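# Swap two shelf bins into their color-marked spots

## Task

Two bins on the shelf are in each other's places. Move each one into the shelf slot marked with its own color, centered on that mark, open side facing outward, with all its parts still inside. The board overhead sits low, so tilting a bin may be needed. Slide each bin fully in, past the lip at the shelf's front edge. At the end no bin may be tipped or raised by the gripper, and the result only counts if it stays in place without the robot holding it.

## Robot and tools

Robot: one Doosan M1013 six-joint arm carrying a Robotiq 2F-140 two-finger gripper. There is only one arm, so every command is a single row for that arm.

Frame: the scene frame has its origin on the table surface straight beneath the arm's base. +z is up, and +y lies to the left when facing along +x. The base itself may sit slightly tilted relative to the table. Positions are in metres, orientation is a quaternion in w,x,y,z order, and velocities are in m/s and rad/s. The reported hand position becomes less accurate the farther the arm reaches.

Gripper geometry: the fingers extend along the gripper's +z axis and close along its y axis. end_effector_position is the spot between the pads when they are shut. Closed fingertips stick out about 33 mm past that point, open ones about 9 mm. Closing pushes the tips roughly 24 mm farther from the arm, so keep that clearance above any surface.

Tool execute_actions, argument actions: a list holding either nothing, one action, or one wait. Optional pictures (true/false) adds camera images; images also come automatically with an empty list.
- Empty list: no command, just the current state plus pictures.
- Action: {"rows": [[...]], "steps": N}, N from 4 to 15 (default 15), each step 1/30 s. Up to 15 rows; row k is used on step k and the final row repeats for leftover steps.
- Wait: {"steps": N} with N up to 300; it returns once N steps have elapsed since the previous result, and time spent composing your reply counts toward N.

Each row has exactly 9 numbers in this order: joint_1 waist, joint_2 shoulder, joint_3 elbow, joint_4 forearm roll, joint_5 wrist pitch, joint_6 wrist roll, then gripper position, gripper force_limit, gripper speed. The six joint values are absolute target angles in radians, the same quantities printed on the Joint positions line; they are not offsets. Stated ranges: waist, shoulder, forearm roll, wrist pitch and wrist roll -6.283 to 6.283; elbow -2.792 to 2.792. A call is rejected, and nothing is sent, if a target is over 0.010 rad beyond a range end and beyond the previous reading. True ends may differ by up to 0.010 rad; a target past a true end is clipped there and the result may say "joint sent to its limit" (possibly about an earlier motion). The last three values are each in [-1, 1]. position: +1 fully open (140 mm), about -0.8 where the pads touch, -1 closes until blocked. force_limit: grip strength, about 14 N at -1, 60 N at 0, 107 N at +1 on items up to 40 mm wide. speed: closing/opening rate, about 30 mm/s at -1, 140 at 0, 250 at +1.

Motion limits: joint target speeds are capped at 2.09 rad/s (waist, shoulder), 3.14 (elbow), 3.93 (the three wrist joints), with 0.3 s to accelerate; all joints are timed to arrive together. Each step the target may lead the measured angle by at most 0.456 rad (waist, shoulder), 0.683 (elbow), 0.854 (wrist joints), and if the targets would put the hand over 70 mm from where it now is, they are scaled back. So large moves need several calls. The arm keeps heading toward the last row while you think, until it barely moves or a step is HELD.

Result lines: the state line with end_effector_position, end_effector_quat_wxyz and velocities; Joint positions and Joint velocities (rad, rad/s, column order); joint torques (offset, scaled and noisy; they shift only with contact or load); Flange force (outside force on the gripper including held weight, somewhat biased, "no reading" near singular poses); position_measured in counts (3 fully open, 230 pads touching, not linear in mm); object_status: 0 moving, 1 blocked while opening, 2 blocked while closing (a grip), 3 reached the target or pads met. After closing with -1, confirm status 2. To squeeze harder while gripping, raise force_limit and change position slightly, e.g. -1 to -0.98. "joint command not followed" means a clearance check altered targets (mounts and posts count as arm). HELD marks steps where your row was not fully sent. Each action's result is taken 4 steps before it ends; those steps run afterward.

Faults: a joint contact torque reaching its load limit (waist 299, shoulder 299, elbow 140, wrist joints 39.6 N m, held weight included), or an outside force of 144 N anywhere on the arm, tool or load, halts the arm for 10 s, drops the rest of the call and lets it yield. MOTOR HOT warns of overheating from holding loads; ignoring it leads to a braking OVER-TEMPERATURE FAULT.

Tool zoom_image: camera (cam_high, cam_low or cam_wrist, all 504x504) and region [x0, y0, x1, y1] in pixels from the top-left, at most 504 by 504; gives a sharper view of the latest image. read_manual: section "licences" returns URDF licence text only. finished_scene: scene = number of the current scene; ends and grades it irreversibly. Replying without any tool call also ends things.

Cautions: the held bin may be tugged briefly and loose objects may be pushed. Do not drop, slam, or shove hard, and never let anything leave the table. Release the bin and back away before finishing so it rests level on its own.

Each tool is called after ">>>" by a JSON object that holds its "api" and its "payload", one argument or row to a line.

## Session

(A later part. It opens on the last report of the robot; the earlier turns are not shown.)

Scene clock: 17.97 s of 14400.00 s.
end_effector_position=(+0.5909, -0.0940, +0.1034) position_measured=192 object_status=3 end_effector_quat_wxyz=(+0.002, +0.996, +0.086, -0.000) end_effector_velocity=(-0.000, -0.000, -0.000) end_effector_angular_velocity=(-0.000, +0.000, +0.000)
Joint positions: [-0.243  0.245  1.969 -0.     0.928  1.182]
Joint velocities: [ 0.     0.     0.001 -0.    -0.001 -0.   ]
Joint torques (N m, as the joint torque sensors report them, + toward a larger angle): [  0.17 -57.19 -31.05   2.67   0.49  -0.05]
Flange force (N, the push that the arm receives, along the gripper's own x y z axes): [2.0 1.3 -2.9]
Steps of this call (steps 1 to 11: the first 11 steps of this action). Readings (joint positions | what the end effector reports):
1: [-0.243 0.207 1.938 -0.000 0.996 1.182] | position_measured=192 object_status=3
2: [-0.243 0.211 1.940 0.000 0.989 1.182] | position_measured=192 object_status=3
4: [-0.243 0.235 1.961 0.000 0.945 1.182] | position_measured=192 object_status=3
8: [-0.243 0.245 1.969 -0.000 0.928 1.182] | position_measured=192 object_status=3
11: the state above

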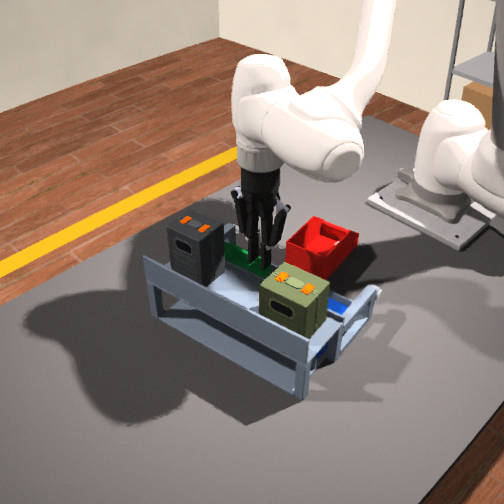

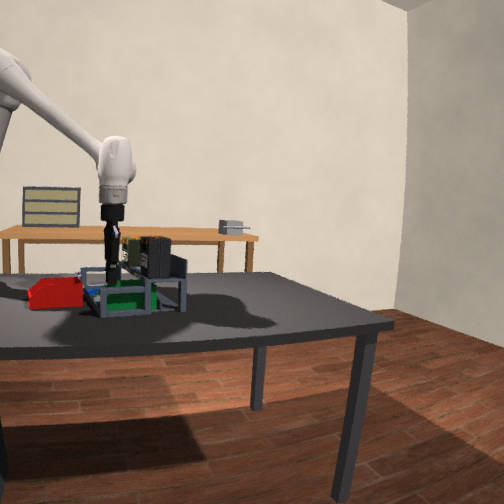

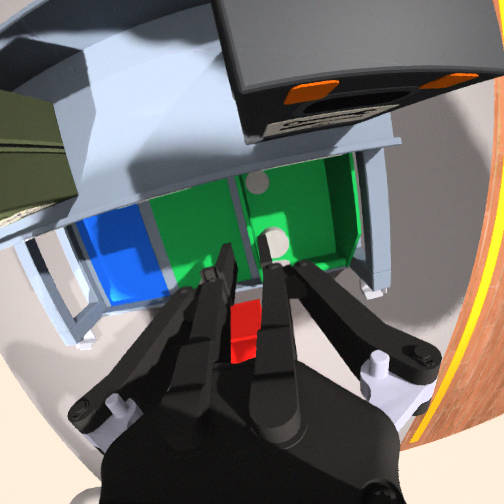

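>>> {"api": "execute_actions", "payload": {
  "actions": [
    {"rows":[[-0.255,0.245,1.969,0,0.928,1.17,-0.6,0.6,0],[-0.255,0.245,1.969,0,0.928,1.17,-0.6,0.6,0],[-0.255,0.245,1.969,0,0.928,1.17,-0.6,0.6,0],[-0.255,0.245,1.969,0,0.928,1.17,-0.6,0.6,0],[-0.255,0.245,1.969,0,0.928,1.17,-0.6,0.6,0],[-0.255,0.2665,1.9865,0,0.8887,1.17,-0.6,0.6,0]]}
  ],
  "pictures": true
}}

>>> {"api": "zoom_image", "payload": {
  "camera": "cam_wrist",
  "region": [150, 130, 400, 330]
}}

>>> {"api": "zoom_image", "payload": {
  "camera": "cam_low",
  "region": [70, 250, 200, 325]
}}

Scene clock: 18.50 s of 14400.00 s.
end_effector_position=(+0.5894, -0.1009, +0.0831) position_measured=205 object_status=0 end_effector_quat_wxyz=(+0.002, +0.996, +0.086, +0.000) end_effector_velocity=(+0.001, -0.000, -0.000) end_effector_angular_velocity=(-0.001, -0.003, -0.000)
Joint positions: [-0.255  0.266  1.987  0.     0.889  1.17 ]
Joint velocities: [ 0.     0.     0.    -0.    -0.003  0.001]
Joint torques (N m, as the joint torque sensors report them, + toward a larger angle): [ -3.59 -51.64 -27.94   2.62   1.03  -0.12]
Flange force (N, the push that the arm receives, along the gripper's own x y z axes): [-1.4 -6.4 -7.0]
Steps of this call (steps 1 to 4: the last 4 steps of your previous action; step 5: the robot went on to your last target; steps 6 to 16: the first 11 steps of this action). Readings (joint positions | what the end effector reports):
6: [-0.243 0.245 1.969 -0.000 0.928 1.182] | position_measured=192 object_status=0
7: [-0.246 0.245 1.969 -0.000 0.928 1.178] | position_measured=195 object_status=0
9: [-0.254 0.245 1.969 -0.000 0.928 1.170] | position_measured=205 object_status=0
13: [-0.255 0.257 1.979 0.000 0.904 1.170] | position_measured=205 object_status=0
16: the state above

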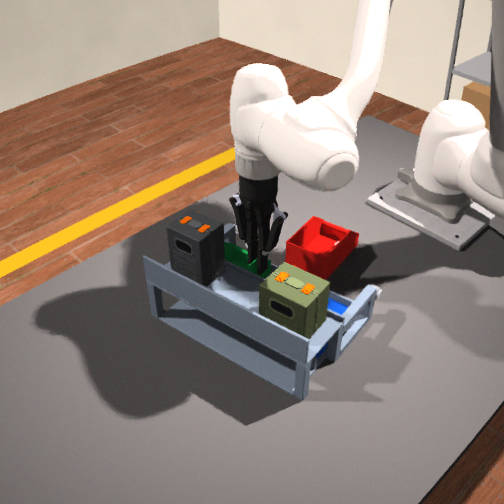

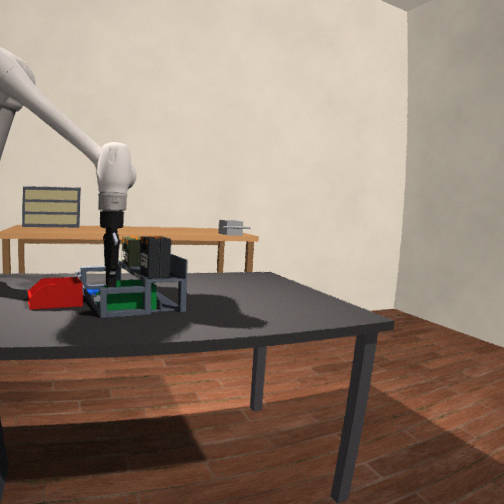

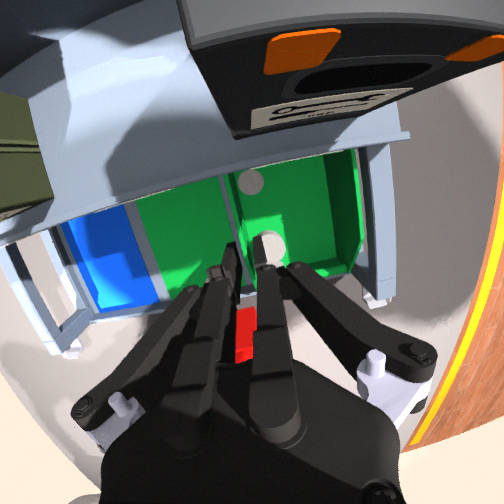

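Region (150, 130, 400, 330) of cam_wrist's 504x504 image, scaled by 2.016, with more detail than that image has; it fills the top 403 rows of this view, and the rest is white.

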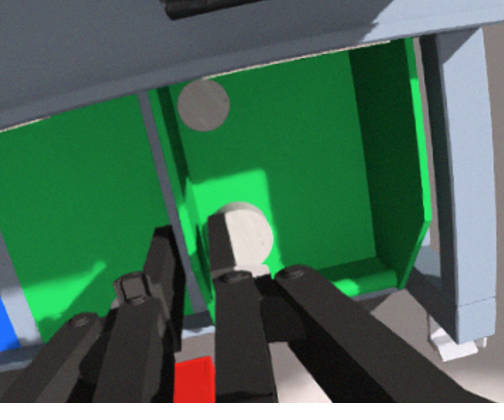

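Region (70, 250, 200, 325) of cam_low's 504x504 image, scaled by 3.877, with more detail than that image has; it fills the top 291 rows of this view, and the rest is white.

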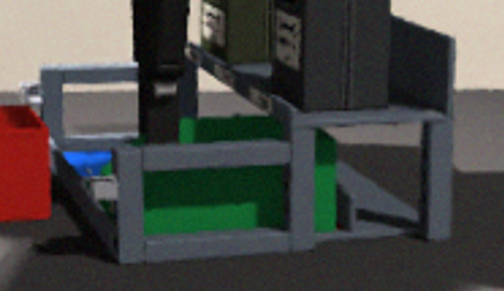

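>>> {"api": "execute_actions", "payload": {
  "actions": [
    {"rows":[[-0.255,0.2695,1.989,0,0.883,1.17,-0.6,0.6,0],[-0.255,0.2695,1.989,0,0.883,1.17,-0.6,0.6,0],[-0.255,0.2695,1.989,0,0.883,1.17,-0.6,0.6,0],[-0.255,0.2727,1.9915,0,0.8774,1.17,-0.6,0.6,0],[-0.255,0.2727,1.9915,0,0.8774,1.17,-0.6,0.6,0],[-0.255,0.2727,1.9915,0,0.8774,1.17,-0.6,0.6,0],[-0.255,0.2727,1.9915,0,0.8774,1.17,-1,0.6,-0.5]]}
  ]
}}

>>> {"api": "execute_actions", "payload": {
  "actions": [
    {"steps":8}
  ]
}}

>>> {"api": "execute_actions", "payload": {
  "actions": [
    {"rows":[[-0.255,0.2695,1.989,0,0.883,1.17,-1,0.6,-0.5],[-0.255,0.2695,1.989,0,0.883,1.17,-1,0.6,-0.5],[-0.255,0.2695,1.989,0,0.883,1.17,-1,0.6,-0.5],[-0.247,0.2674,1.9918,0,0.8823,1.178,-1,0.6,-0.5],[-0.247,0.2674,1.9918,0,0.8823,1.178,-1,0.6,-0.5],[-0.24,0.2655,1.9942,0,0.8817,1.185,-1,0.6,-0.5],[-0.24,0.2655,1.9942,0,0.8817,1.185,-1,0.6,-0.5],[-0.233,0.2637,1.9967,0,0.881,1.192,-1,0.6,-0.5],[-0.233,0.2637,1.9967,0,0.881,1.192,-1,0.6,-0.5],[-0.225,0.2616,1.9995,0,0.8803,1.2,-1,0.6,-0.5]]}
  ],
  "pictures": true
}}

Scene clock: 19.17 s of 14400.00 s.
end_effector_position=(+0.5892, -0.1010, +0.0772) position_measured=220 object_status=0 end_effector_quat_wxyz=(+0.002, +0.996, +0.086, +0.000) end_effector_velocity=(-0.000, +0.000, -0.000) end_effector_angular_velocity=(+0.000, +0.000, -0.001)
Joint positions: [-0.255  0.273  1.991 -0.     0.877  1.17 ]
Joint velocities: [-0.    -0.     0.001  0.    -0.     0.001]
Joint torques (N m, as the joint torque sensors report them, + toward a larger angle): [ -4.24 -58.68 -29.48   3.02   0.72  -0.15]
Flange force (N, the push that the arm receives, along the gripper's own x y z axes): [5.7 -5.4 -1.9]
Steps of this call (steps 1 to 4: the last 4 steps of your previous action; steps 5 to 9: the robot went on to your last target; steps 10 to 20: the first 11 steps of this action). Readings (joint positions | what the end effector reports):
10: [-0.255 0.267 1.987 0.000 0.888 1.170] | position_measured=205 object_status=3
11: [-0.255 0.268 1.987 0.000 0.886 1.170] | position_measured=205 object_status=3
13: [-0.255 0.270 1.989 -0.000 0.883 1.170] | position_measured=205 object_status=3
17: [-0.255 0.273 1.991 -0.000 0.877 1.170] | position_measured=207 object_status=0
20: the state above

Scene clock: 19.43 s of 14400.00 s.
end_effector_position=(+0.5892, -0.1010, +0.0772) position_measured=231 object_status=0 end_effector_quat_wxyz=(+0.002, +0.996, +0.086, +0.000) end_effector_velocity=(-0.000, -0.000, -0.000) end_effector_angular_velocity=(+0.000, +0.000, +0.000)
Joint positions: [-0.255  0.273  1.991 -0.     0.877  1.17 ]
Joint velocities: [-0.  0.  0. -0. -0. -0.]
Joint torques (N m, as the joint torque sensors report them, + toward a larger angle): [ -2.9  -51.6  -24.95   2.18   0.31   0.16]
Flange force (N, the push that the arm receives, along the gripper's own x y z axes): [3.6 -3.2 -14.1]
Kept back: nothing.
Steps of this call (steps 1 to 4: the last 4 steps of your previous action; steps 5 to 8: the robot went on to your last target). Readings (joint positions | what the end effector reports):
1: [-0.255 0.273 1.991 -0.000 0.877 1.170] | position_measured=225 object_status=0
2: [-0.255 0.273 1.991 -0.000 0.877 1.170] | position_measured=229 object_status=0
4: [-0.255 0.273 1.991 -0.000 0.877 1.170] | position_measured=231 object_status=0
8: the state above

Scene clock: 19.80 s of 14400.00 s.
end_effector_position=(+0.5871, -0.0852, +0.0802) position_measured=231 object_status=3 end_effector_quat_wxyz=(+0.002, +0.996, +0.086, +0.000) end_effector_velocity=(-0.016, +0.087, -0.001) end_effector_angular_velocity=(+0.001, +0.004, -0.003)
Joint positions: [-0.23   0.263  1.998 -0.     0.881  1.195]
Joint velocities: [ 0.138 -0.036  0.052  0.    -0.012  0.141]
Joint torques (N m, as the joint torque sensors report them, + toward a larger angle): [  6.98 -67.25 -28.4    2.8    1.08  -0.24]
Flange force (N, the push that the arm receives, along the gripper's own x y z axes): [6.8 -1.2 3.6]
Steps of this call (steps 1 to 11: the first 11 steps of this action). Readings (joint positions | what the end effector reports):
1: [-0.255 0.273 1.991 -0.000 0.877 1.170] | position_measured=231 object_status=3
2: [-0.255 0.272 1.991 -0.000 0.880 1.170] | position_measured=231 object_status=3
4: [-0.255 0.270 1.989 -0.000 0.883 1.170] | position_measured=231 object_status=3
8: [-0.241 0.266 1.994 -0.000 0.882 1.184] | position_measured=231 object_status=3
11: the state above

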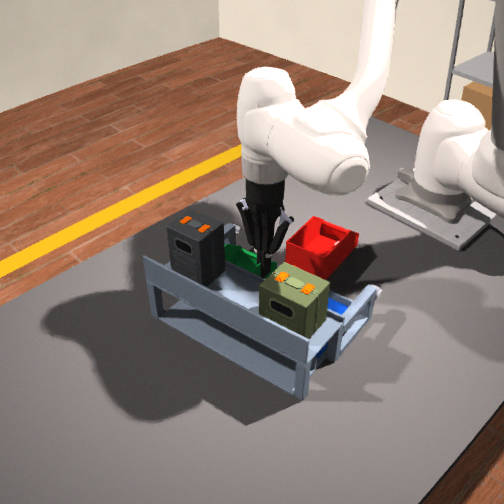

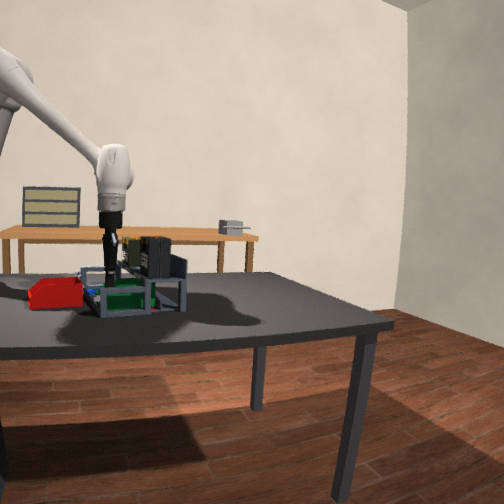

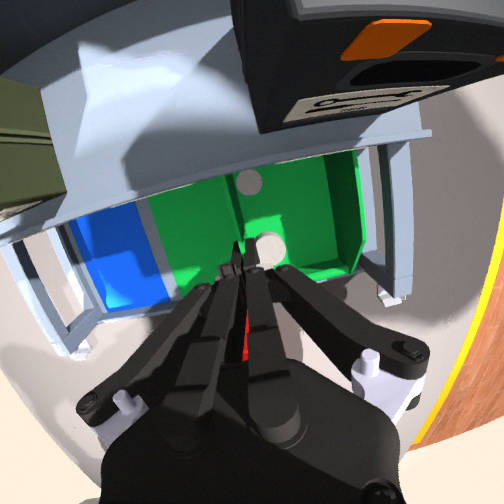

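Slides.

>>> {"api": "execute_actions", "payload": {
  "actions": [
    {"rows":[[-0.21,0.2577,2.0045,0,0.879,1.215,-1,0.6,-0.5],[-0.21,0.2577,2.0045,0,0.879,1.215,-1,0.6,-0.5],[-0.188,0.252,2.012,0,0.877,1.237,-1,0.6,-0.5],[-0.188,0.252,2.012,0,0.877,1.237,-1,0.6,-0.5],[-0.166,0.246,2.02,0,0.875,1.259,-1,0.6,-0.5],[-0.166,0.246,2.02,0,0.875,1.259,-1,0.6,-0.5],[-0.142,0.242,2.025,0,0.874,1.283,-1,0.6,-0.5],[-0.142,0.242,2.025,0,0.874,1.283,-1,0.6,-0.5],[-0.1185,0.2385,2.03,0,0.8725,1.3065,-1,0.6,-0.5],[-0.1185,0.2385,2.03,0,0.8725,1.3065,-1,0.6,-0.5],[-0.095,0.2347,2.035,0,0.8715,1.33,-1,0.6,-0.5],[-0.095,0.2347,2.035,0,0.8715,1.33,-1,0.6,-0.5],[-0.071,0.231,2.0405,0,0.87,1.354,-1,0.6,-0.5]]}
  ]
}}

>>> {"api": "execute_actions", "payload": {
  "actions": [
    {"rows":[[-0.0495,0.229,2.043,0,0.8695,1.3755,-1,0.6,-0.5],[-0.0495,0.229,2.043,0,0.8695,1.3755,-1,0.6,-0.5],[-0.028,0.227,2.046,0,0.8685,1.397,-1,0.6,-0.5],[-0.028,0.227,2.046,0,0.8685,1.397,-1,0.6,-0.5],[-0.0065,0.225,2.049,0,0.8677,1.4185,-1,0.6,-0.5],[-0.0065,0.225,2.049,0,0.8677,1.4185,-1,0.6,-0.5],[0.015,0.2228,2.0515,0,0.867,1.44,-1,0.6,-0.5]]}
  ]
}}

>>> {"api": "execute_actions", "payload": {
  "actions": [
    {"rows":[[0.015,0.2228,2.0515,0,0.867,1.44,-0.6,0.6,-0.5]],"steps":12}
  ],
  "pictures": true
}}

Scene clock: 20.37 s of 14400.00 s.
end_effector_position=(+0.5765, -0.0228, +0.0805) position_measured=231 object_status=3 end_effector_quat_wxyz=(+0.002, +0.996, +0.086, +0.001) end_effector_velocity=(-0.029, +0.190, -0.001) end_effector_angular_velocity=(+0.000, -0.000, +0.007)
Joint positions: [-0.127  0.24   2.028 -0.     0.873  1.298]
Joint velocities: [ 0.323 -0.051  0.068 -0.    -0.018  0.316]
Joint torques (N m, as the joint torque sensors report them, + toward a larger angle): [-12.98 -53.4  -32.78   2.9    0.62  -0.06]
Flange force (N, the push that the arm receives, along the gripper's own x y z axes): [3.6 -8.6 1.1]
Steps of this call (steps 1 to 4: the last 4 steps of your previous action; steps 5 to 6: the robot went on to your last target; steps 7 to 17: the first 11 steps of this action). Readings (joint positions | what the end effector reports):
7: [-0.225 0.262 2.000 -0.000 0.880 1.200] | position_measured=231 object_status=3
8: [-0.221 0.261 2.001 -0.000 0.880 1.204] | position_measured=231 object_status=3
10: [-0.205 0.256 2.006 -0.000 0.878 1.220] | position_measured=231 object_status=3
14: [-0.162 0.246 2.020 -0.000 0.875 1.263] | position_measured=231 object_status=3
17: the state above

Scene clock: 20.87 s of 14400.00 s.
end_effector_position=(+0.5614, +0.0584, +0.0799) position_measured=231 object_status=3 end_effector_quat_wxyz=(+0.002, +0.996, +0.087, +0.000) end_effector_velocity=(-0.001, +0.006, -0.001) end_effector_angular_velocity=(+0.000, -0.000, -0.004)
Joint positions: [ 0.015  0.223  2.051 -0.     0.867  1.44 ]
Joint velocities: [ 0.01  -0.     0.002  0.    -0.002  0.013]
Joint torques (N m, as the joint torque sensors report them, + toward a larger angle): [ -8.88 -49.86 -32.28   2.61   0.39  -0.01]
Flange force (N, the push that the arm receives, along the gripper's own x y z axes): [0.4 0.9 0.1]
Steps of this call (steps 1 to 4: the last 4 steps of your previous action; steps 5 to 15: the first 11 steps of this action). Readings (joint positions | what the end effector reports):
5: [-0.073 0.231 2.040 -0.000 0.870 1.352] | position_measured=231 object_status=3
6: [-0.065 0.230 2.041 -0.000 0.870 1.360] | position_measured=231 object_status=3
8: [-0.046 0.229 2.044 -0.000 0.869 1.380] | position_measured=231 object_status=3
12: [-0.003 0.225 2.049 -0.000 0.868 1.422] | position_measured=231 object_status=3
15: the state above

Scene clock: 21.27 s of 14400.00 s.
end_effector_position=(+0.5614, +0.0585, +0.0799) position_measured=205 object_status=0 end_effector_quat_wxyz=(+0.002, +0.996, +0.086, +0.000) end_effector_velocity=(+0.001, +0.000, +0.001) end_effector_angular_velocity=(+0.000, -0.001, -0.001)
Joint positions: [ 0.015  0.223  2.051 -0.     0.867  1.44 ]
Joint velocities: [-0.     0.    -0.002  0.    -0.     0.001]
Joint torques (N m, as the joint torque sensors report them, + toward a larger angle): [ -2.99 -52.48 -29.68   2.88   0.36   0.  ]
Flange force (N, the push that the arm receives, along the gripper's own x y z axes): [1.8 -4.7 -3.2]
Steps of this call (steps 1 to 4: the last 4 steps of your previous action; steps 5 to 12: the first 8 steps of this action). Readings (joint positions | what the end effector reports):
5: [0.015 0.223 2.051 -0.000 0.867 1.440] | position_measured=231 object_status=0
6: [0.015 0.223 2.051 -0.000 0.867 1.440] | position_measured=231 object_status=0
8: [0.015 0.223 2.051 -0.000 0.867 1.440] | position_measured=220 object_status=0
12: the state above

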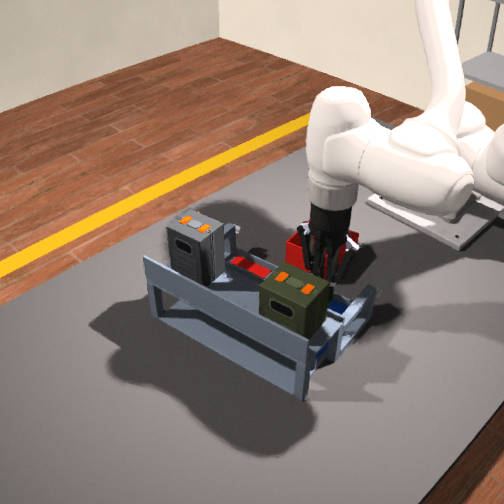

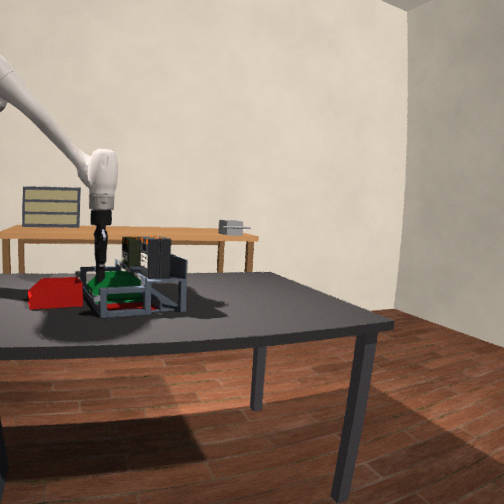

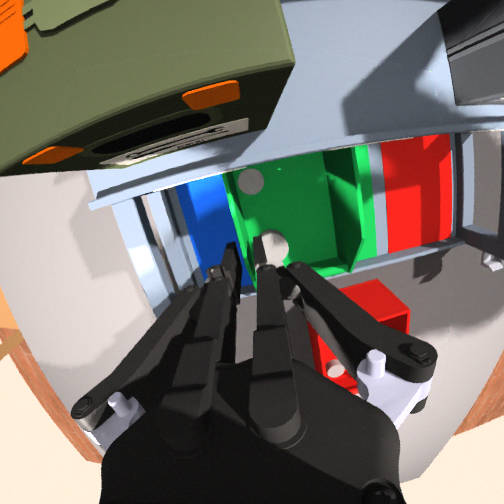

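>>> {"api": "execute_actions", "payload": {
  "actions": [
    {"rows":[[0.015,0.145,1.995,0,1.0016,1.44,-0.6,0.6,0]],"steps":13}
  ]
}}

>>> {"api": "execute_actions", "payload": {
  "actions": [
    {"rows":[[-0.194,-0.16,2.326,0,0.9755,1.231,-0.55,0.6,0]]}
  ]
}}

>>> {"api": "execute_actions", "payload": {
  "actions": [
    {"steps":10}
  ]
}}

>>> {"api": "execute_actions", "payload": {
  "actions": [
    {"rows":[[-0.194,-0.11,2.363,0,0.888,1.231,-0.6,0.6,0]],"steps":12}
  ],
  "pictures": true
}}

Scene clock: 21.90 s of 14400.00 s.
end_effector_position=(+0.5584, +0.0586, +0.1492) position_measured=205 object_status=3 end_effector_quat_wxyz=(+0.002, +0.996, +0.086, +0.001) end_effector_velocity=(-0.001, -0.000, -0.000) end_effector_angular_velocity=(-0.000, +0.002, +0.000)
Joint positions: [0.015 0.145 1.995 0.    1.001 1.44 ]
Joint velocities: [ 0.    -0.     0.    -0.     0.002  0.   ]
Joint torques (N m, as the joint torque sensors report them, + toward a larger angle): [ -2.79 -53.21 -35.26   3.06   0.43  -0.04]
Flange force (N, the push that the arm receives, along the gripper's own x y z axes): [1.3 -6.4 -4.1]
Steps of this call (steps 1 to 4: the last 4 steps of your previous action; steps 5 to 10: the robot went on to your last target; steps 11 to 19: the first 9 steps of this action). Readings (joint positions | what the end effector reports):
11: [0.015 0.223 2.051 -0.000 0.867 1.440] | position_measured=205 object_status=3
12: [0.015 0.219 2.049 -0.000 0.874 1.440] | position_measured=205 object_status=3
14: [0.015 0.189 2.027 -0.000 0.927 1.440] | position_measured=205 object_status=3
18: [0.015 0.145 1.995 0.000 1.001 1.440] | position_measured=205 object_status=3
19: the state above

Scene clock: 22.40 s of 14400.00 s.
end_effector_position=(+0.4264, -0.0083, +0.1459) position_measured=199 object_status=3 end_effector_quat_wxyz=(+0.002, +0.996, +0.086, +0.000) end_effector_velocity=(-0.476, -0.168, -0.057) end_effector_angular_velocity=(-0.000, -0.005, +0.000)
Joint positions: [-0.129 -0.065  2.223  0.     0.984  1.297]
Joint velocities: [-0.507 -0.74   0.799  0.    -0.064 -0.507]
Joint torques (N m, as the joint torque sensors report them, + toward a larger angle): [ -1.09 -26.34 -31.67   3.09   0.43   0.07]
Flange force (N, the push that the arm receives, along the gripper's own x y z axes): [0.1 -5.5 -3.2]
Steps of this call (steps 1 to 4: the last 4 steps of your previous action; steps 5 to 15: the first 11 steps of this action). Readings (joint positions | what the end effector reports):
5: [0.015 0.145 1.995 0.000 1.002 1.440] | position_measured=205 object_status=0
6: [0.012 0.141 1.999 0.000 1.001 1.438] | position_measured=202 object_status=0
8: [-0.009 0.111 2.033 0.000 0.999 1.417] | position_measured=199 object_status=0
12: [-0.078 0.010 2.142 0.000 0.990 1.348] | position_measured=199 object_status=3
15: the state above

Scene clock: 22.73 s of 14400.00 s.
end_effector_position=(+0.3648, -0.0261, +0.1356) position_measured=199 object_status=3 end_effector_quat_wxyz=(+0.002, +0.996, +0.086, +0.000) end_effector_velocity=(-0.002, +0.000, -0.001) end_effector_angular_velocity=(+0.000, +0.003, +0.000)
Joint positions: [-0.194 -0.16   2.326 -0.     0.975  1.231]
Joint velocities: [ 0.    -0.     0.003 -0.     0.     0.   ]
Joint torques (N m, as the joint torque sensors report them, + toward a larger angle): [ -0.31 -18.56 -31.68   3.17   0.77   0.16]
Flange force (N, the push that the arm receives, along the gripper's own x y z axes): [5.4 1.2 -0.7]
Kept back: nothing.
Steps of this call (steps 1 to 4: the last 4 steps of your previous action; steps 5 to 10: the robot went on to your last target). Readings (joint positions | what the end effector reports):
1: [-0.146 -0.090 2.250 0.000 0.982 1.279] | position_measured=199 object_status=3
2: [-0.162 -0.114 2.276 -0.000 0.980 1.263] | position_measured=199 object_status=3
4: [-0.187 -0.150 2.315 -0.000 0.976 1.238] | position_measured=199 object_status=3
8: [-0.194 -0.160 2.326 -0.000 0.975 1.231] | position_measured=199 object_status=3
10: the state above

Scene clock: 23.00 s of 14400.00 s.
end_effector_position=(+0.3665, -0.0265, +0.1007) position_measured=205 object_status=0 end_effector_quat_wxyz=(+0.002, +0.996, +0.086, +0.000) end_effector_velocity=(+0.000, -0.000, -0.000) end_effector_angular_velocity=(-0.000, -0.001, +0.000)
Joint positions: [-0.194 -0.11   2.363 -0.     0.888  1.231]
Joint velocities: [ 0.    -0.     0.001 -0.    -0.002 -0.   ]
Joint torques (N m, as the joint torque sensors report them, + toward a larger angle): [ -0.56 -20.15 -29.72   2.99   0.67   0.  ]
Flange force (N, the push that the arm receives, along the gripper's own x y z axes): [3.8 -0.1 -2.6]
Steps of this call (steps 1 to 8: the first 8 steps of this action). Readings (joint positions | what the end effector reports):
1: [-0.194 -0.160 2.326 -0.000 0.975 1.231] | position_measured=199 object_status=0
2: [-0.194 -0.156 2.329 -0.000 0.968 1.231] | position_measured=201 object_status=0
4: [-0.194 -0.129 2.350 -0.000 0.920 1.231] | position_measured=205 object_status=0
8: the state above

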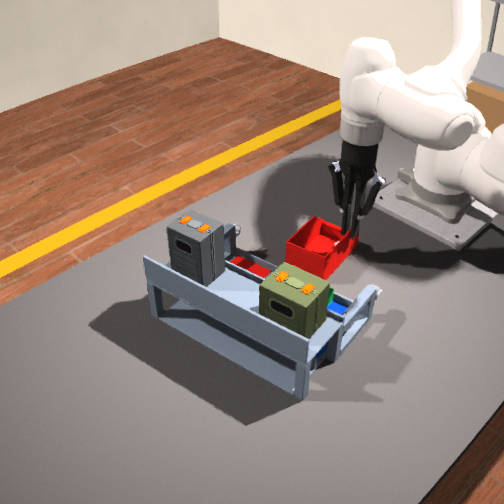

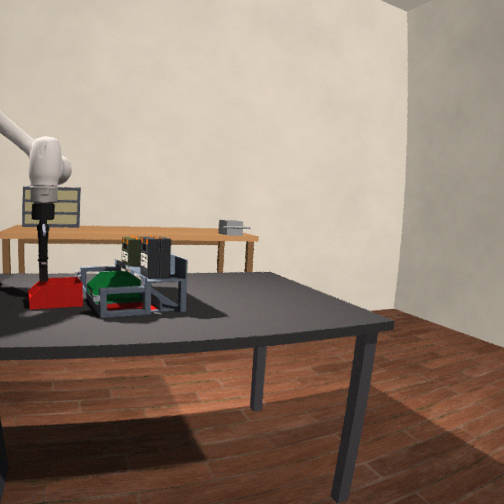

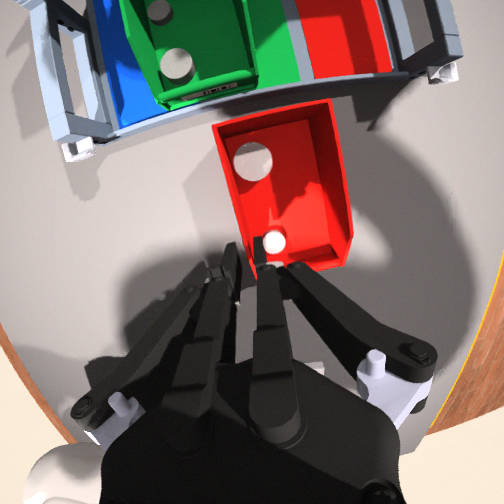

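>>> {"api": "execute_actions", "payload": {
  "actions": [
    {"rows":[[-0.194,-0.082,2.383,0,0.84,1.231,-0.6,0.6,0],[-0.194,-0.082,2.383,0,0.84,1.231,-0.6,0.6,0],[-0.194,-0.082,2.383,0,0.84,1.231,-0.6,0.6,0],[-0.194,-0.059,2.3995,0,0.801,1.231,-0.6,0.6,0],[-0.194,-0.059,2.3995,0,0.801,1.231,-0.6,0.6,0],[-0.194,-0.059,2.3995,0,0.801,1.231,-0.6,0.6,0],[-0.194,-0.059,2.3995,0,0.801,1.231,-0.6,0.6,0],[-0.194,-0.059,2.3995,0,0.801,1.231,-0.6,0.6,0],[-0.194,-0.059,2.3995,0,0.801,1.231,-1,0.6,-0.5]]}
  ]
}}

>>> {"api": "execute_actions", "payload": {
  "actions": [
    {"steps":10}
  ]
}}

>>> {"api": "execute_actions", "payload": {
  "actions": [
    {"rows":[[-0.194,-0.175,2.315,0,1.002,1.231,-1,0.6,-0.5]]}
  ]
}}

>>> {"api": "execute_actions", "payload": {
  "actions": [
    {"rows":[[-0.2595,0.1914,1.9487,-0.06,1.132,1.1975,-1,0.6,-0.5]]}
  ]
}}

>>> {"api": "execute_actions", "payload": {
  "actions": [
    {"steps":14}
  ]
}}

>>> {"api": "execute_actions", "payload": {
  "actions": [
    {"rows":[[-0.2595,0.212,1.962,-0.06,1.098,1.1975,-1,0.6,-0.5],[-0.2595,0.212,1.962,-0.06,1.098,1.1975,-1,0.6,-0.5],[-0.2595,0.212,1.962,-0.06,1.098,1.1975,-1,0.6,-0.5],[-0.2595,0.233,1.975,-0.06,1.064,1.1975,-1,0.6,-0.5],[-0.2595,0.233,1.975,-0.06,1.064,1.1975,-1,0.6,-0.5],[-0.2595,0.233,1.975,-0.06,1.064,1.1975,-1,0.6,-0.5],[-0.2595,0.2534,1.9877,-0.06,1.031,1.1975,-1,0.6,-0.5]]}
  ],
  "pictures": true
}}

>>> {"api": "zoom_image", "payload": {
  "camera": "cam_low",
  "region": [70, 250, 200, 325]
}}

Scene clock: 23.67 s of 14400.00 s.
end_effector_position=(+0.3656, -0.0264, +0.0669) position_measured=211 object_status=0 end_effector_quat_wxyz=(+0.002, +0.996, +0.086, +0.000) end_effector_velocity=(+0.002, -0.000, +0.001) end_effector_angular_velocity=(-0.001, -0.003, +0.001)
Joint positions: [-0.194 -0.059  2.399  0.     0.801  1.231]
Joint velocities: [ 0.    -0.    -0.002 -0.001 -0.001 -0.   ]
Joint torques (N m, as the joint torque sensors report them, + toward a larger angle): [ -2.27 -25.85 -28.65   2.14   0.75   0.04]
Flange force (N, the push that the arm receives, along the gripper's own x y z axes): [7.9 -3.9 3.7]
Steps of this call (steps 1 to 4: the last 4 steps of your previous action; steps 5 to 9: the robot went on to your last target; steps 10 to 20: the first 11 steps of this action). Readings (joint positions | what the end effector reports):
10: [-0.194 -0.110 2.363 -0.000 0.888 1.231] | position_measured=205 object_status=3
11: [-0.194 -0.106 2.365 0.000 0.881 1.231] | position_measured=205 object_status=3
13: [-0.194 -0.086 2.381 0.000 0.847 1.231] | position_measured=205 object_status=3
17: [-0.194 -0.059 2.399 0.000 0.802 1.231] | position_measured=205 object_status=3
20: the state above

Scene clock: 24.00 s of 14400.00 s.
end_effector_position=(+0.3656, -0.0264, +0.0669) position_measured=231 object_status=0 end_effector_quat_wxyz=(+0.002, +0.996, +0.086, +0.000) end_effector_velocity=(+0.000, -0.000, +0.000) end_effector_angular_velocity=(-0.000, -0.001, +0.002)
Joint positions: [-0.194 -0.059  2.399  0.     0.801  1.231]
Joint velocities: [-0.    -0.    -0.    -0.    -0.    -0.002]
Joint torques (N m, as the joint torque sensors report them, + toward a larger angle): [  0.18 -13.14 -21.39   2.99  -0.84   0.04]
Flange force (N, the push that the arm receives, along the gripper's own x y z axes): [-5.1 -0.4 -28.4]
Kept back: nothing.
Steps of this call (steps 1 to 4: the last 4 steps of your previous action; steps 5 to 10: the robot went on to your last target). Readings (joint positions | what the end effector reports):
1: [-0.194 -0.059 2.399 0.000 0.801 1.231] | position_measured=216 object_status=0
2: [-0.194 -0.059 2.399 0.000 0.801 1.231] | position_measured=220 object_status=0
4: [-0.194 -0.059 2.399 0.000 0.801 1.231] | position_measured=229 object_status=0
8: [-0.194 -0.059 2.399 0.000 0.801 1.231] | position_measured=231 object_status=0
10: the state above

Scene clock: 24.37 s of 14400.00 s.
end_effector_position=(+0.3633, -0.0257, +0.1461) position_measured=231 object_status=3 end_effector_quat_wxyz=(+0.002, +0.996, +0.086, +0.000) end_effector_velocity=(-0.001, +0.000, +0.001) end_effector_angular_velocity=(+0.000, +0.003, +0.000)
Joint positions: [-0.194 -0.175  2.315 -0.     1.002  1.231]
Joint velocities: [ 0.    -0.    -0.001 -0.     0.004 -0.   ]
Joint torques (N m, as the joint torque sensors report them, + toward a larger angle): [  0.41 -17.59 -32.49   3.04   0.55   0.  ]
Flange force (N, the push that the arm receives, along the gripper's own x y z axes): [5.2 3.3 2.5]
Steps of this call (steps 1 to 11: the first 11 steps of this action). Readings (joint positions | what the end effector reports):
1: [-0.194 -0.059 2.399 0.000 0.801 1.231] | position_measured=231 object_status=3
2: [-0.194 -0.063 2.397 -0.000 0.809 1.231] | position_measured=231 object_status=3
4: [-0.194 -0.093 2.374 -0.000 0.862 1.231] | position_measured=231 object_status=3
8: [-0.194 -0.172 2.317 -0.000 0.996 1.231] | position_measured=231 object_status=3
11: the state above

Scene clock: 24.87 s of 14400.00 s.
end_effector_position=(+0.4804, -0.0793, +0.1558) position_measured=231 object_status=3 end_effector_quat_wxyz=(+0.006, +0.995, +0.086, -0.047) end_effector_velocity=(+0.415, -0.215, -0.031) end_effector_angular_velocity=(-0.053, +0.343, -0.012)
Joint positions: [-0.238  0.072  2.068 -0.04   1.09   1.208]
Joint velocities: [-0.161  0.897 -0.891 -0.147  0.316 -0.082]
Joint torques (N m, as the joint torque sensors report them, + toward a larger angle): [ -3.88 -38.93 -32.75   3.02   0.6    0.  ]
Flange force (N, the push that the arm receives, along the gripper's own x y z axes): [2.4 -5.5 0.5]
Steps of this call (steps 1 to 4: the last 4 steps of your previous action; steps 5 to 15: the first 11 steps of this action). Readings (joint positions | what the end effector reports):
5: [-0.194 -0.175 2.315 -0.000 1.002 1.231] | position_measured=231 object_status=3
6: [-0.195 -0.171 2.311 -0.000 1.004 1.231] | position_measured=231 object_status=3
8: [-0.200 -0.140 2.279 -0.006 1.015 1.228] | position_measured=231 object_status=3
12: [-0.222 -0.019 2.158 -0.025 1.057 1.217] | position_measured=231 object_status=3
15: the state above

Scene clock: 25.33 s of 14400.00 s.
end_effector_position=(+0.5348, -0.1092, +0.1480) position_measured=231 object_status=3 end_effector_quat_wxyz=(+0.007, +0.994, +0.085, -0.070) end_effector_velocity=(+0.001, -0.000, +0.000) end_effector_angular_velocity=(-0.000, -0.001, +0.000)
Joint positions: [-0.26   0.191  1.949 -0.06   1.132  1.198]
Joint velocities: [-0.     0.    -0.001 -0.    -0.    -0.   ]
Joint torques (N m, as the joint torque sensors report them, + toward a larger angle): [ -3.49 -53.43 -34.31   2.68   0.82   0.3 ]
Flange force (N, the push that the arm receives, along the gripper's own x y z axes): [1.7 -4.9 -0.2]
Kept back: nothing.
Steps of this call (steps 1 to 4: the last 4 steps of your previous action; steps 5 to 14: the robot went on to your last target). Readings (joint positions | what the end effector reports):
1: [-0.244 0.102 2.038 -0.045 1.100 1.206] | position_measured=231 object_status=3
2: [-0.249 0.132 2.009 -0.050 1.111 1.203] | position_measured=231 object_status=3
4: [-0.257 0.176 1.965 -0.057 1.126 1.199] | position_measured=231 object_status=3
8: [-0.260 0.191 1.949 -0.060 1.132 1.198] | position_measured=231 object_status=3
14: the state above

Scene clock: 25.70 s of 14400.00 s.
end_effector_position=(+0.5395, -0.1095, +0.0935) position_measured=231 object_status=3 end_effector_quat_wxyz=(+0.006, +0.994, +0.087, -0.070) end_effector_velocity=(+0.007, -0.001, -0.000) end_effector_angular_velocity=(-0.004, -0.022, +0.001)
Joint positions: [-0.26   0.253  1.988 -0.06   1.031  1.197]
Joint velocities: [ 0.    -0.    -0.001  0.    -0.022  0.   ]
Joint torques (N m, as the joint torque sensors report them, + toward a larger angle): [  1.35 -75.27 -39.5    3.17   0.31  -0.11]
Flange force (N, the push that the arm receives, along the gripper's own x y z axes): [-3.1 -2.5 -2.6]
Steps of this call (steps 1 to 11: the first 11 steps of this action). Readings (joint positions | what the end effector reports):
1: [-0.260 0.191 1.949 -0.060 1.132 1.198] | position_measured=231 object_status=3
2: [-0.260 0.195 1.950 -0.060 1.126 1.198] | position_measured=231 object_status=3
4: [-0.260 0.211 1.961 -0.060 1.101 1.197] | position_measured=231 object_status=3
8: [-0.260 0.238 1.978 -0.060 1.056 1.197] | position_measured=231 object_status=3
11: the state above

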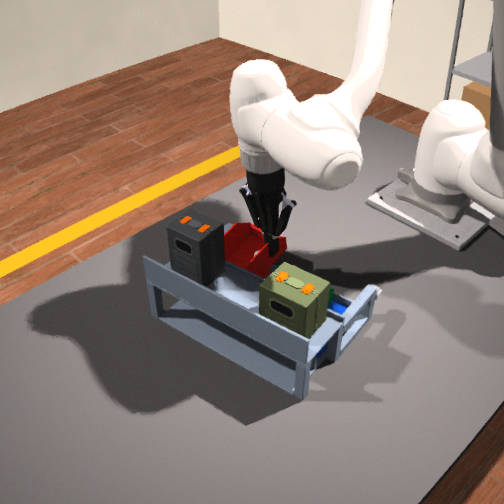

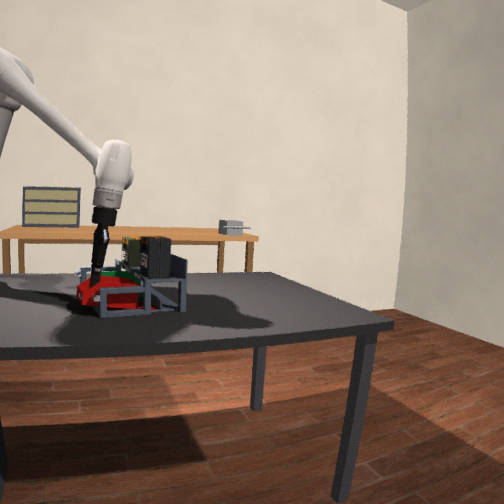

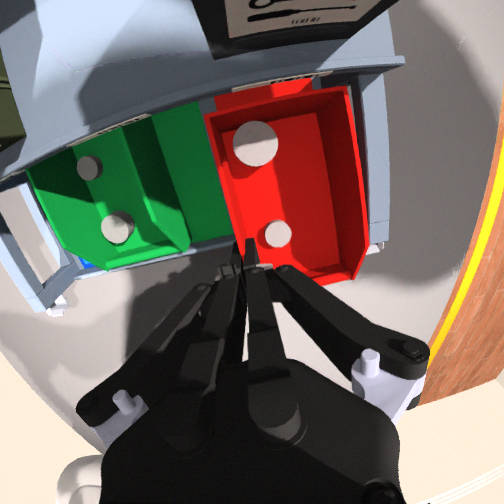

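Region (70, 250, 200, 325) of cam_low's 504x504 image, scaled by 3.877, with more detail than that image has; it fills the top 291 rows of this view, and the rest is white.

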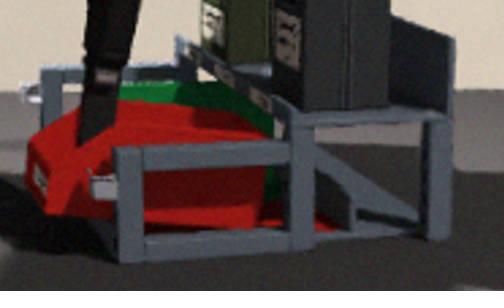

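>>> {"api": "execute_actions", "payload": {
  "actions": [
    {"rows":[[-0.253,0.268,1.971,-0.06,1.033,1.204,-1,0.6,-0.5],[-0.253,0.268,1.971,-0.06,1.033,1.204,-1,0.6,-0.5],[-0.2465,0.282,1.954,-0.06,1.036,1.21,-1,0.6,-0.5],[-0.2465,0.282,1.954,-0.06,1.036,1.21,-1,0.6,-0.5],[-0.24,0.296,1.9365,-0.06,1.0395,1.217,-1,0.6,-0.5],[-0.24,0.296,1.9365,-0.06,1.0395,1.217,-1,0.6,-0.5],[-0.2336,0.31,1.919,-0.06,1.043,1.223,-1,0.6,-0.5],[-0.2336,0.31,1.919,-0.06,1.043,1.223,-1,0.6,-0.5],[-0.227,0.3235,1.9015,-0.06,1.047,1.23,-1,0.6,-0.5]]}
  ]
}}

>>> {"api": "execute_actions", "payload": {
  "actions": [
    {"rows":[[-0.224,0.33,1.8925,-0.06,1.0495,1.233,-1,0.6,-0.5],[-0.224,0.33,1.8925,-0.06,1.0495,1.233,-1,0.6,-0.5],[-0.224,0.33,1.8925,-0.06,1.0495,1.233,-1,0.6,-0.5],[-0.2207,0.3368,1.8837,-0.06,1.0515,1.236,-1,0.6,-0.5]],"steps":12}
  ],
  "pictures": true
}}

>>> {"api": "zoom_image", "payload": {
  "camera": "cam_low",
  "region": [70, 250, 200, 325]
}}

Scene clock: 26.40 s of 14400.00 s.
end_effector_position=(+0.5871, -0.1020, +0.0885) position_measured=231 object_status=3 end_effector_quat_wxyz=(+0.008, +0.994, +0.087, -0.069) end_effector_velocity=(+0.100, +0.020, -0.011) end_effector_angular_velocity=(-0.011, +0.001, -0.005)
Joint positions: [-0.229  0.32   1.905 -0.06   1.046  1.228]
Joint velocities: [ 0.067  0.142 -0.18  -0.     0.04   0.071]
Joint torques (N m, as the joint torque sensors report them, + toward a larger angle): [ -1.83 -77.53 -25.85   2.46   1.48   0.26]
Flange force (N, the push that the arm receives, along the gripper's own x y z axes): [4.5 2.0 0.0]
Steps of this call (steps 1 to 4: the last 4 steps of your previous action; steps 5 to 10: the robot went on to your last target; steps 11 to 21: the first 11 steps of this action). Readings (joint positions | what the end effector reports):
11: [-0.259 0.254 1.988 -0.060 1.031 1.197] | position_measured=231 object_status=3
12: [-0.258 0.257 1.983 -0.060 1.031 1.198] | position_measured=231 object_status=3
14: [-0.251 0.272 1.966 -0.060 1.034 1.205] | position_measured=231 object_status=3
18: [-0.238 0.300 1.931 -0.060 1.041 1.219] | position_measured=231 object_status=3
21: the state above

Scene clock: 26.80 s of 14400.00 s.
end_effector_position=(+0.5989, -0.0996, +0.0877) position_measured=231 object_status=3 end_effector_quat_wxyz=(+0.009, +0.994, +0.087, -0.069) end_effector_velocity=(+0.001, +0.000, -0.000) end_effector_angular_velocity=(-0.000, +0.000, -0.001)
Joint positions: [-0.221  0.337  1.884 -0.06   1.052  1.236]
Joint velocities: [ 0.001  0.001 -0.001 -0.     0.001  0.002]
Joint torques (N m, as the joint torque sensors report them, + toward a larger angle): [  1.27 -57.33 -28.48   3.53  -1.34  -0.39]
Flange force (N, the push that the arm receives, along the gripper's own x y z axes): [-8.2 0.5 -15.9]
Steps of this call (steps 1 to 4: the last 4 steps of your previous action; steps 5 to 12: the first 8 steps of this action). Readings (joint positions | what the end effector reports):
5: [-0.227 0.324 1.901 -0.060 1.047 1.230] | position_measured=231 object_status=3
6: [-0.226 0.326 1.898 -0.060 1.048 1.231] | position_measured=231 object_status=3
8: [-0.224 0.330 1.893 -0.060 1.049 1.233] | position_measured=231 object_status=3
12: the state above

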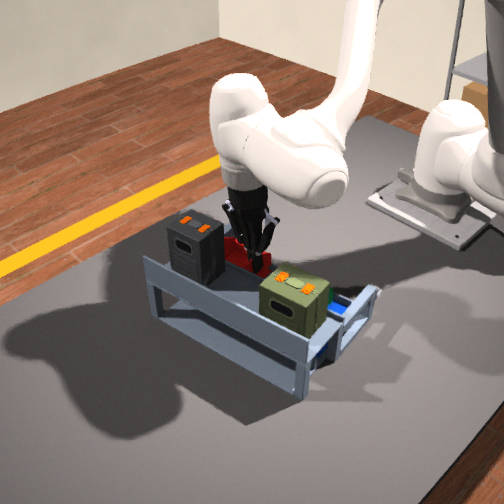

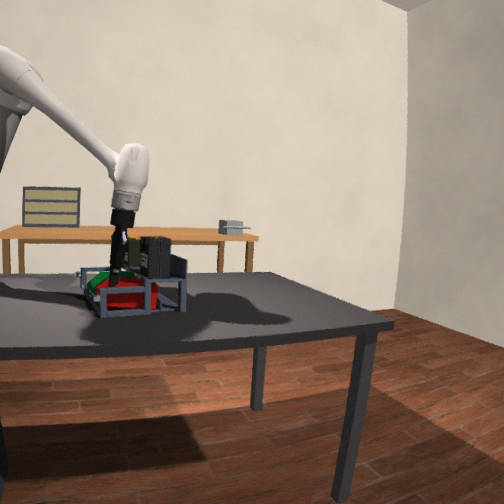

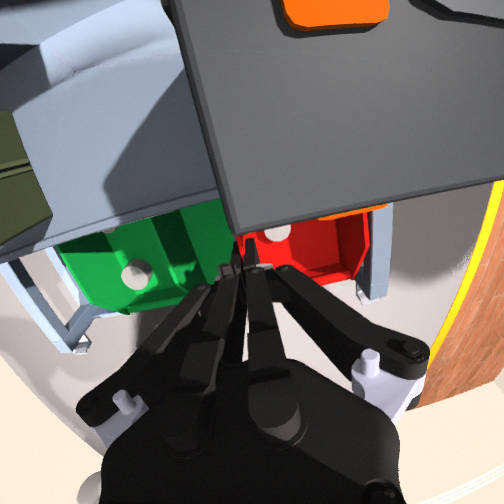

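Region (70, 250, 200, 325) of cam_low's 504x504 image, scaled by 3.877, with more detail than that image has; it fills the top 291 rows of this view, and the rest is white.

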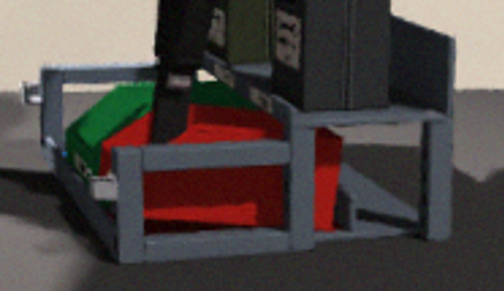

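>>> {"api": "execute_actions", "payload": {
  "actions": [
    {"rows":[[-0.2285,0.323,1.9087,-0.045,1.0077,1.22,-1,0.6,-0.5],[-0.2285,0.323,1.9087,-0.045,1.0077,1.22,-1,0.6,-0.5],[-0.2285,0.323,1.9087,-0.045,1.0077,1.22,-1,0.6,-0.5],[-0.2285,0.323,1.9087,-0.045,1.0077,1.22,-1,0.6,-0.5],[-0.2364,0.309,1.9337,-0.03,0.9639,1.2045,-1,0.6,-0.5]],"steps":15}
  ]
}}

>>> {"api": "execute_actions", "payload": {
  "actions": [
    {"rows":[[-0.244,0.295,1.9588,-0.015,0.92,1.189,-1,0.6,-0.5],[-0.244,0.295,1.9588,-0.015,0.92,1.189,-1,0.6,-0.5],[-0.244,0.295,1.9588,-0.015,0.92,1.189,-1,0.6,-0.5],[-0.244,0.295,1.9588,-0.015,0.92,1.189,-1,0.6,-0.5],[-0.252,0.279,1.982,0,0.8806,1.173,-1,0.6,-0.5]],"steps":15}
  ],
  "pictures": true
}}

Scene clock: 27.70 s of 14400.00 s.
end_effector_position=(+0.5968, -0.0995, +0.0808) position_measured=231 object_status=3 end_effector_quat_wxyz=(+0.004, +0.996, +0.087, -0.034) end_effector_velocity=(+0.001, -0.000, +0.000) end_effector_angular_velocity=(-0.001, -0.002, +0.000)
Joint positions: [-0.236  0.309  1.934 -0.03   0.964  1.205]
Joint velocities: [-0.    -0.    -0.001 -0.    -0.001 -0.   ]
Joint torques (N m, as the joint torque sensors report them, + toward a larger angle): [  0.25 -57.94 -29.67   3.1    0.12  -0.35]
Flange force (N, the push that the arm receives, along the gripper's own x y z axes): [-2.9 -0.6 -7.9]
Steps of this call (steps 1 to 4: the last 4 steps of your previous action; steps 5 to 15: the robot went on to your last target; step 16: nothing new was sent; steps 17 to 27: the first 11 steps of this action). Readings (joint positions | what the end effector reports):
17: [-0.221 0.337 1.884 -0.060 1.051 1.236] | position_measured=231 object_status=3
18: [-0.222 0.335 1.887 -0.058 1.044 1.234] | position_measured=231 object_status=3
20: [-0.227 0.325 1.906 -0.047 1.012 1.222] | position_measured=231 object_status=3
24: [-0.235 0.311 1.931 -0.032 0.968 1.206] | position_measured=231 object_status=3
27: the state above

Scene clock: 28.20 s of 14400.00 s.
end_effector_position=(+0.5943, -0.1003, +0.0776) position_measured=231 object_status=3 end_effector_quat_wxyz=(+0.002, +0.996, +0.086, +0.000) end_effector_velocity=(-0.000, +0.000, -0.000) end_effector_angular_velocity=(+0.001, -0.000, +0.001)
Joint positions: [-0.252  0.279  1.982 -0.     0.881  1.173]
Joint velocities: [ 0.    -0.     0.001  0.001 -0.001 -0.001]
Joint torques (N m, as the joint torque sensors report them, + toward a larger angle): [ -3.16 -62.09 -31.87   2.36   0.27  -0.58]
Flange force (N, the push that the arm receives, along the gripper's own x y z axes): [4.4 -4.8 1.8]
Steps of this call (steps 1 to 4: the last 4 steps of your previous action; steps 5 to 15: the first 11 steps of this action). Readings (joint positions | what the end effector reports):
5: [-0.236 0.309 1.934 -0.030 0.964 1.204] | position_measured=231 object_status=3
6: [-0.238 0.307 1.938 -0.027 0.956 1.202] | position_measured=231 object_status=3
8: [-0.243 0.296 1.956 -0.017 0.925 1.191] | position_measured=231 object_status=3
12: [-0.251 0.280 1.980 -0.001 0.884 1.174] | position_measured=231 object_status=3
15: the state above

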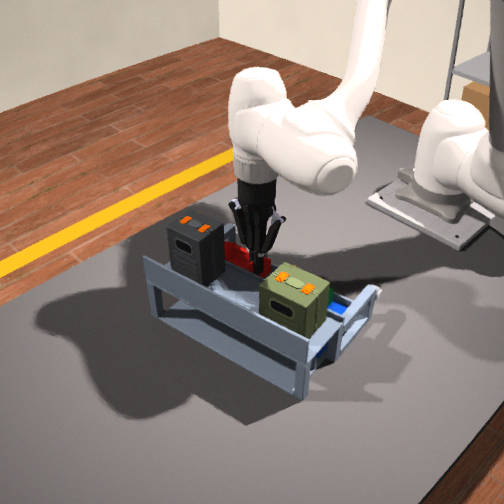

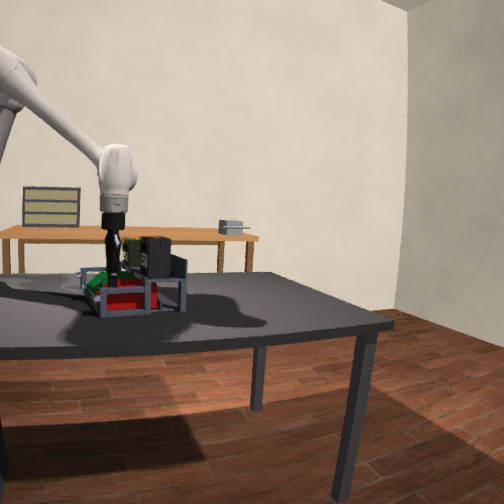

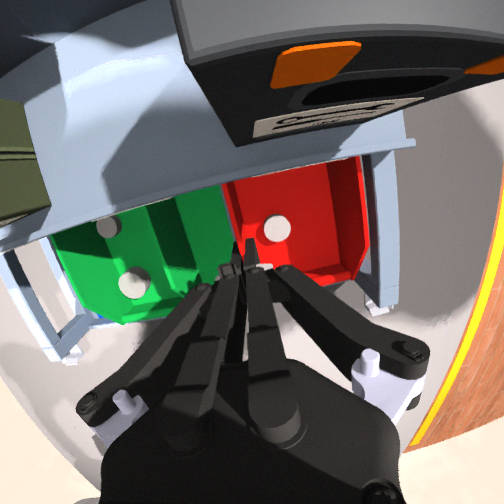

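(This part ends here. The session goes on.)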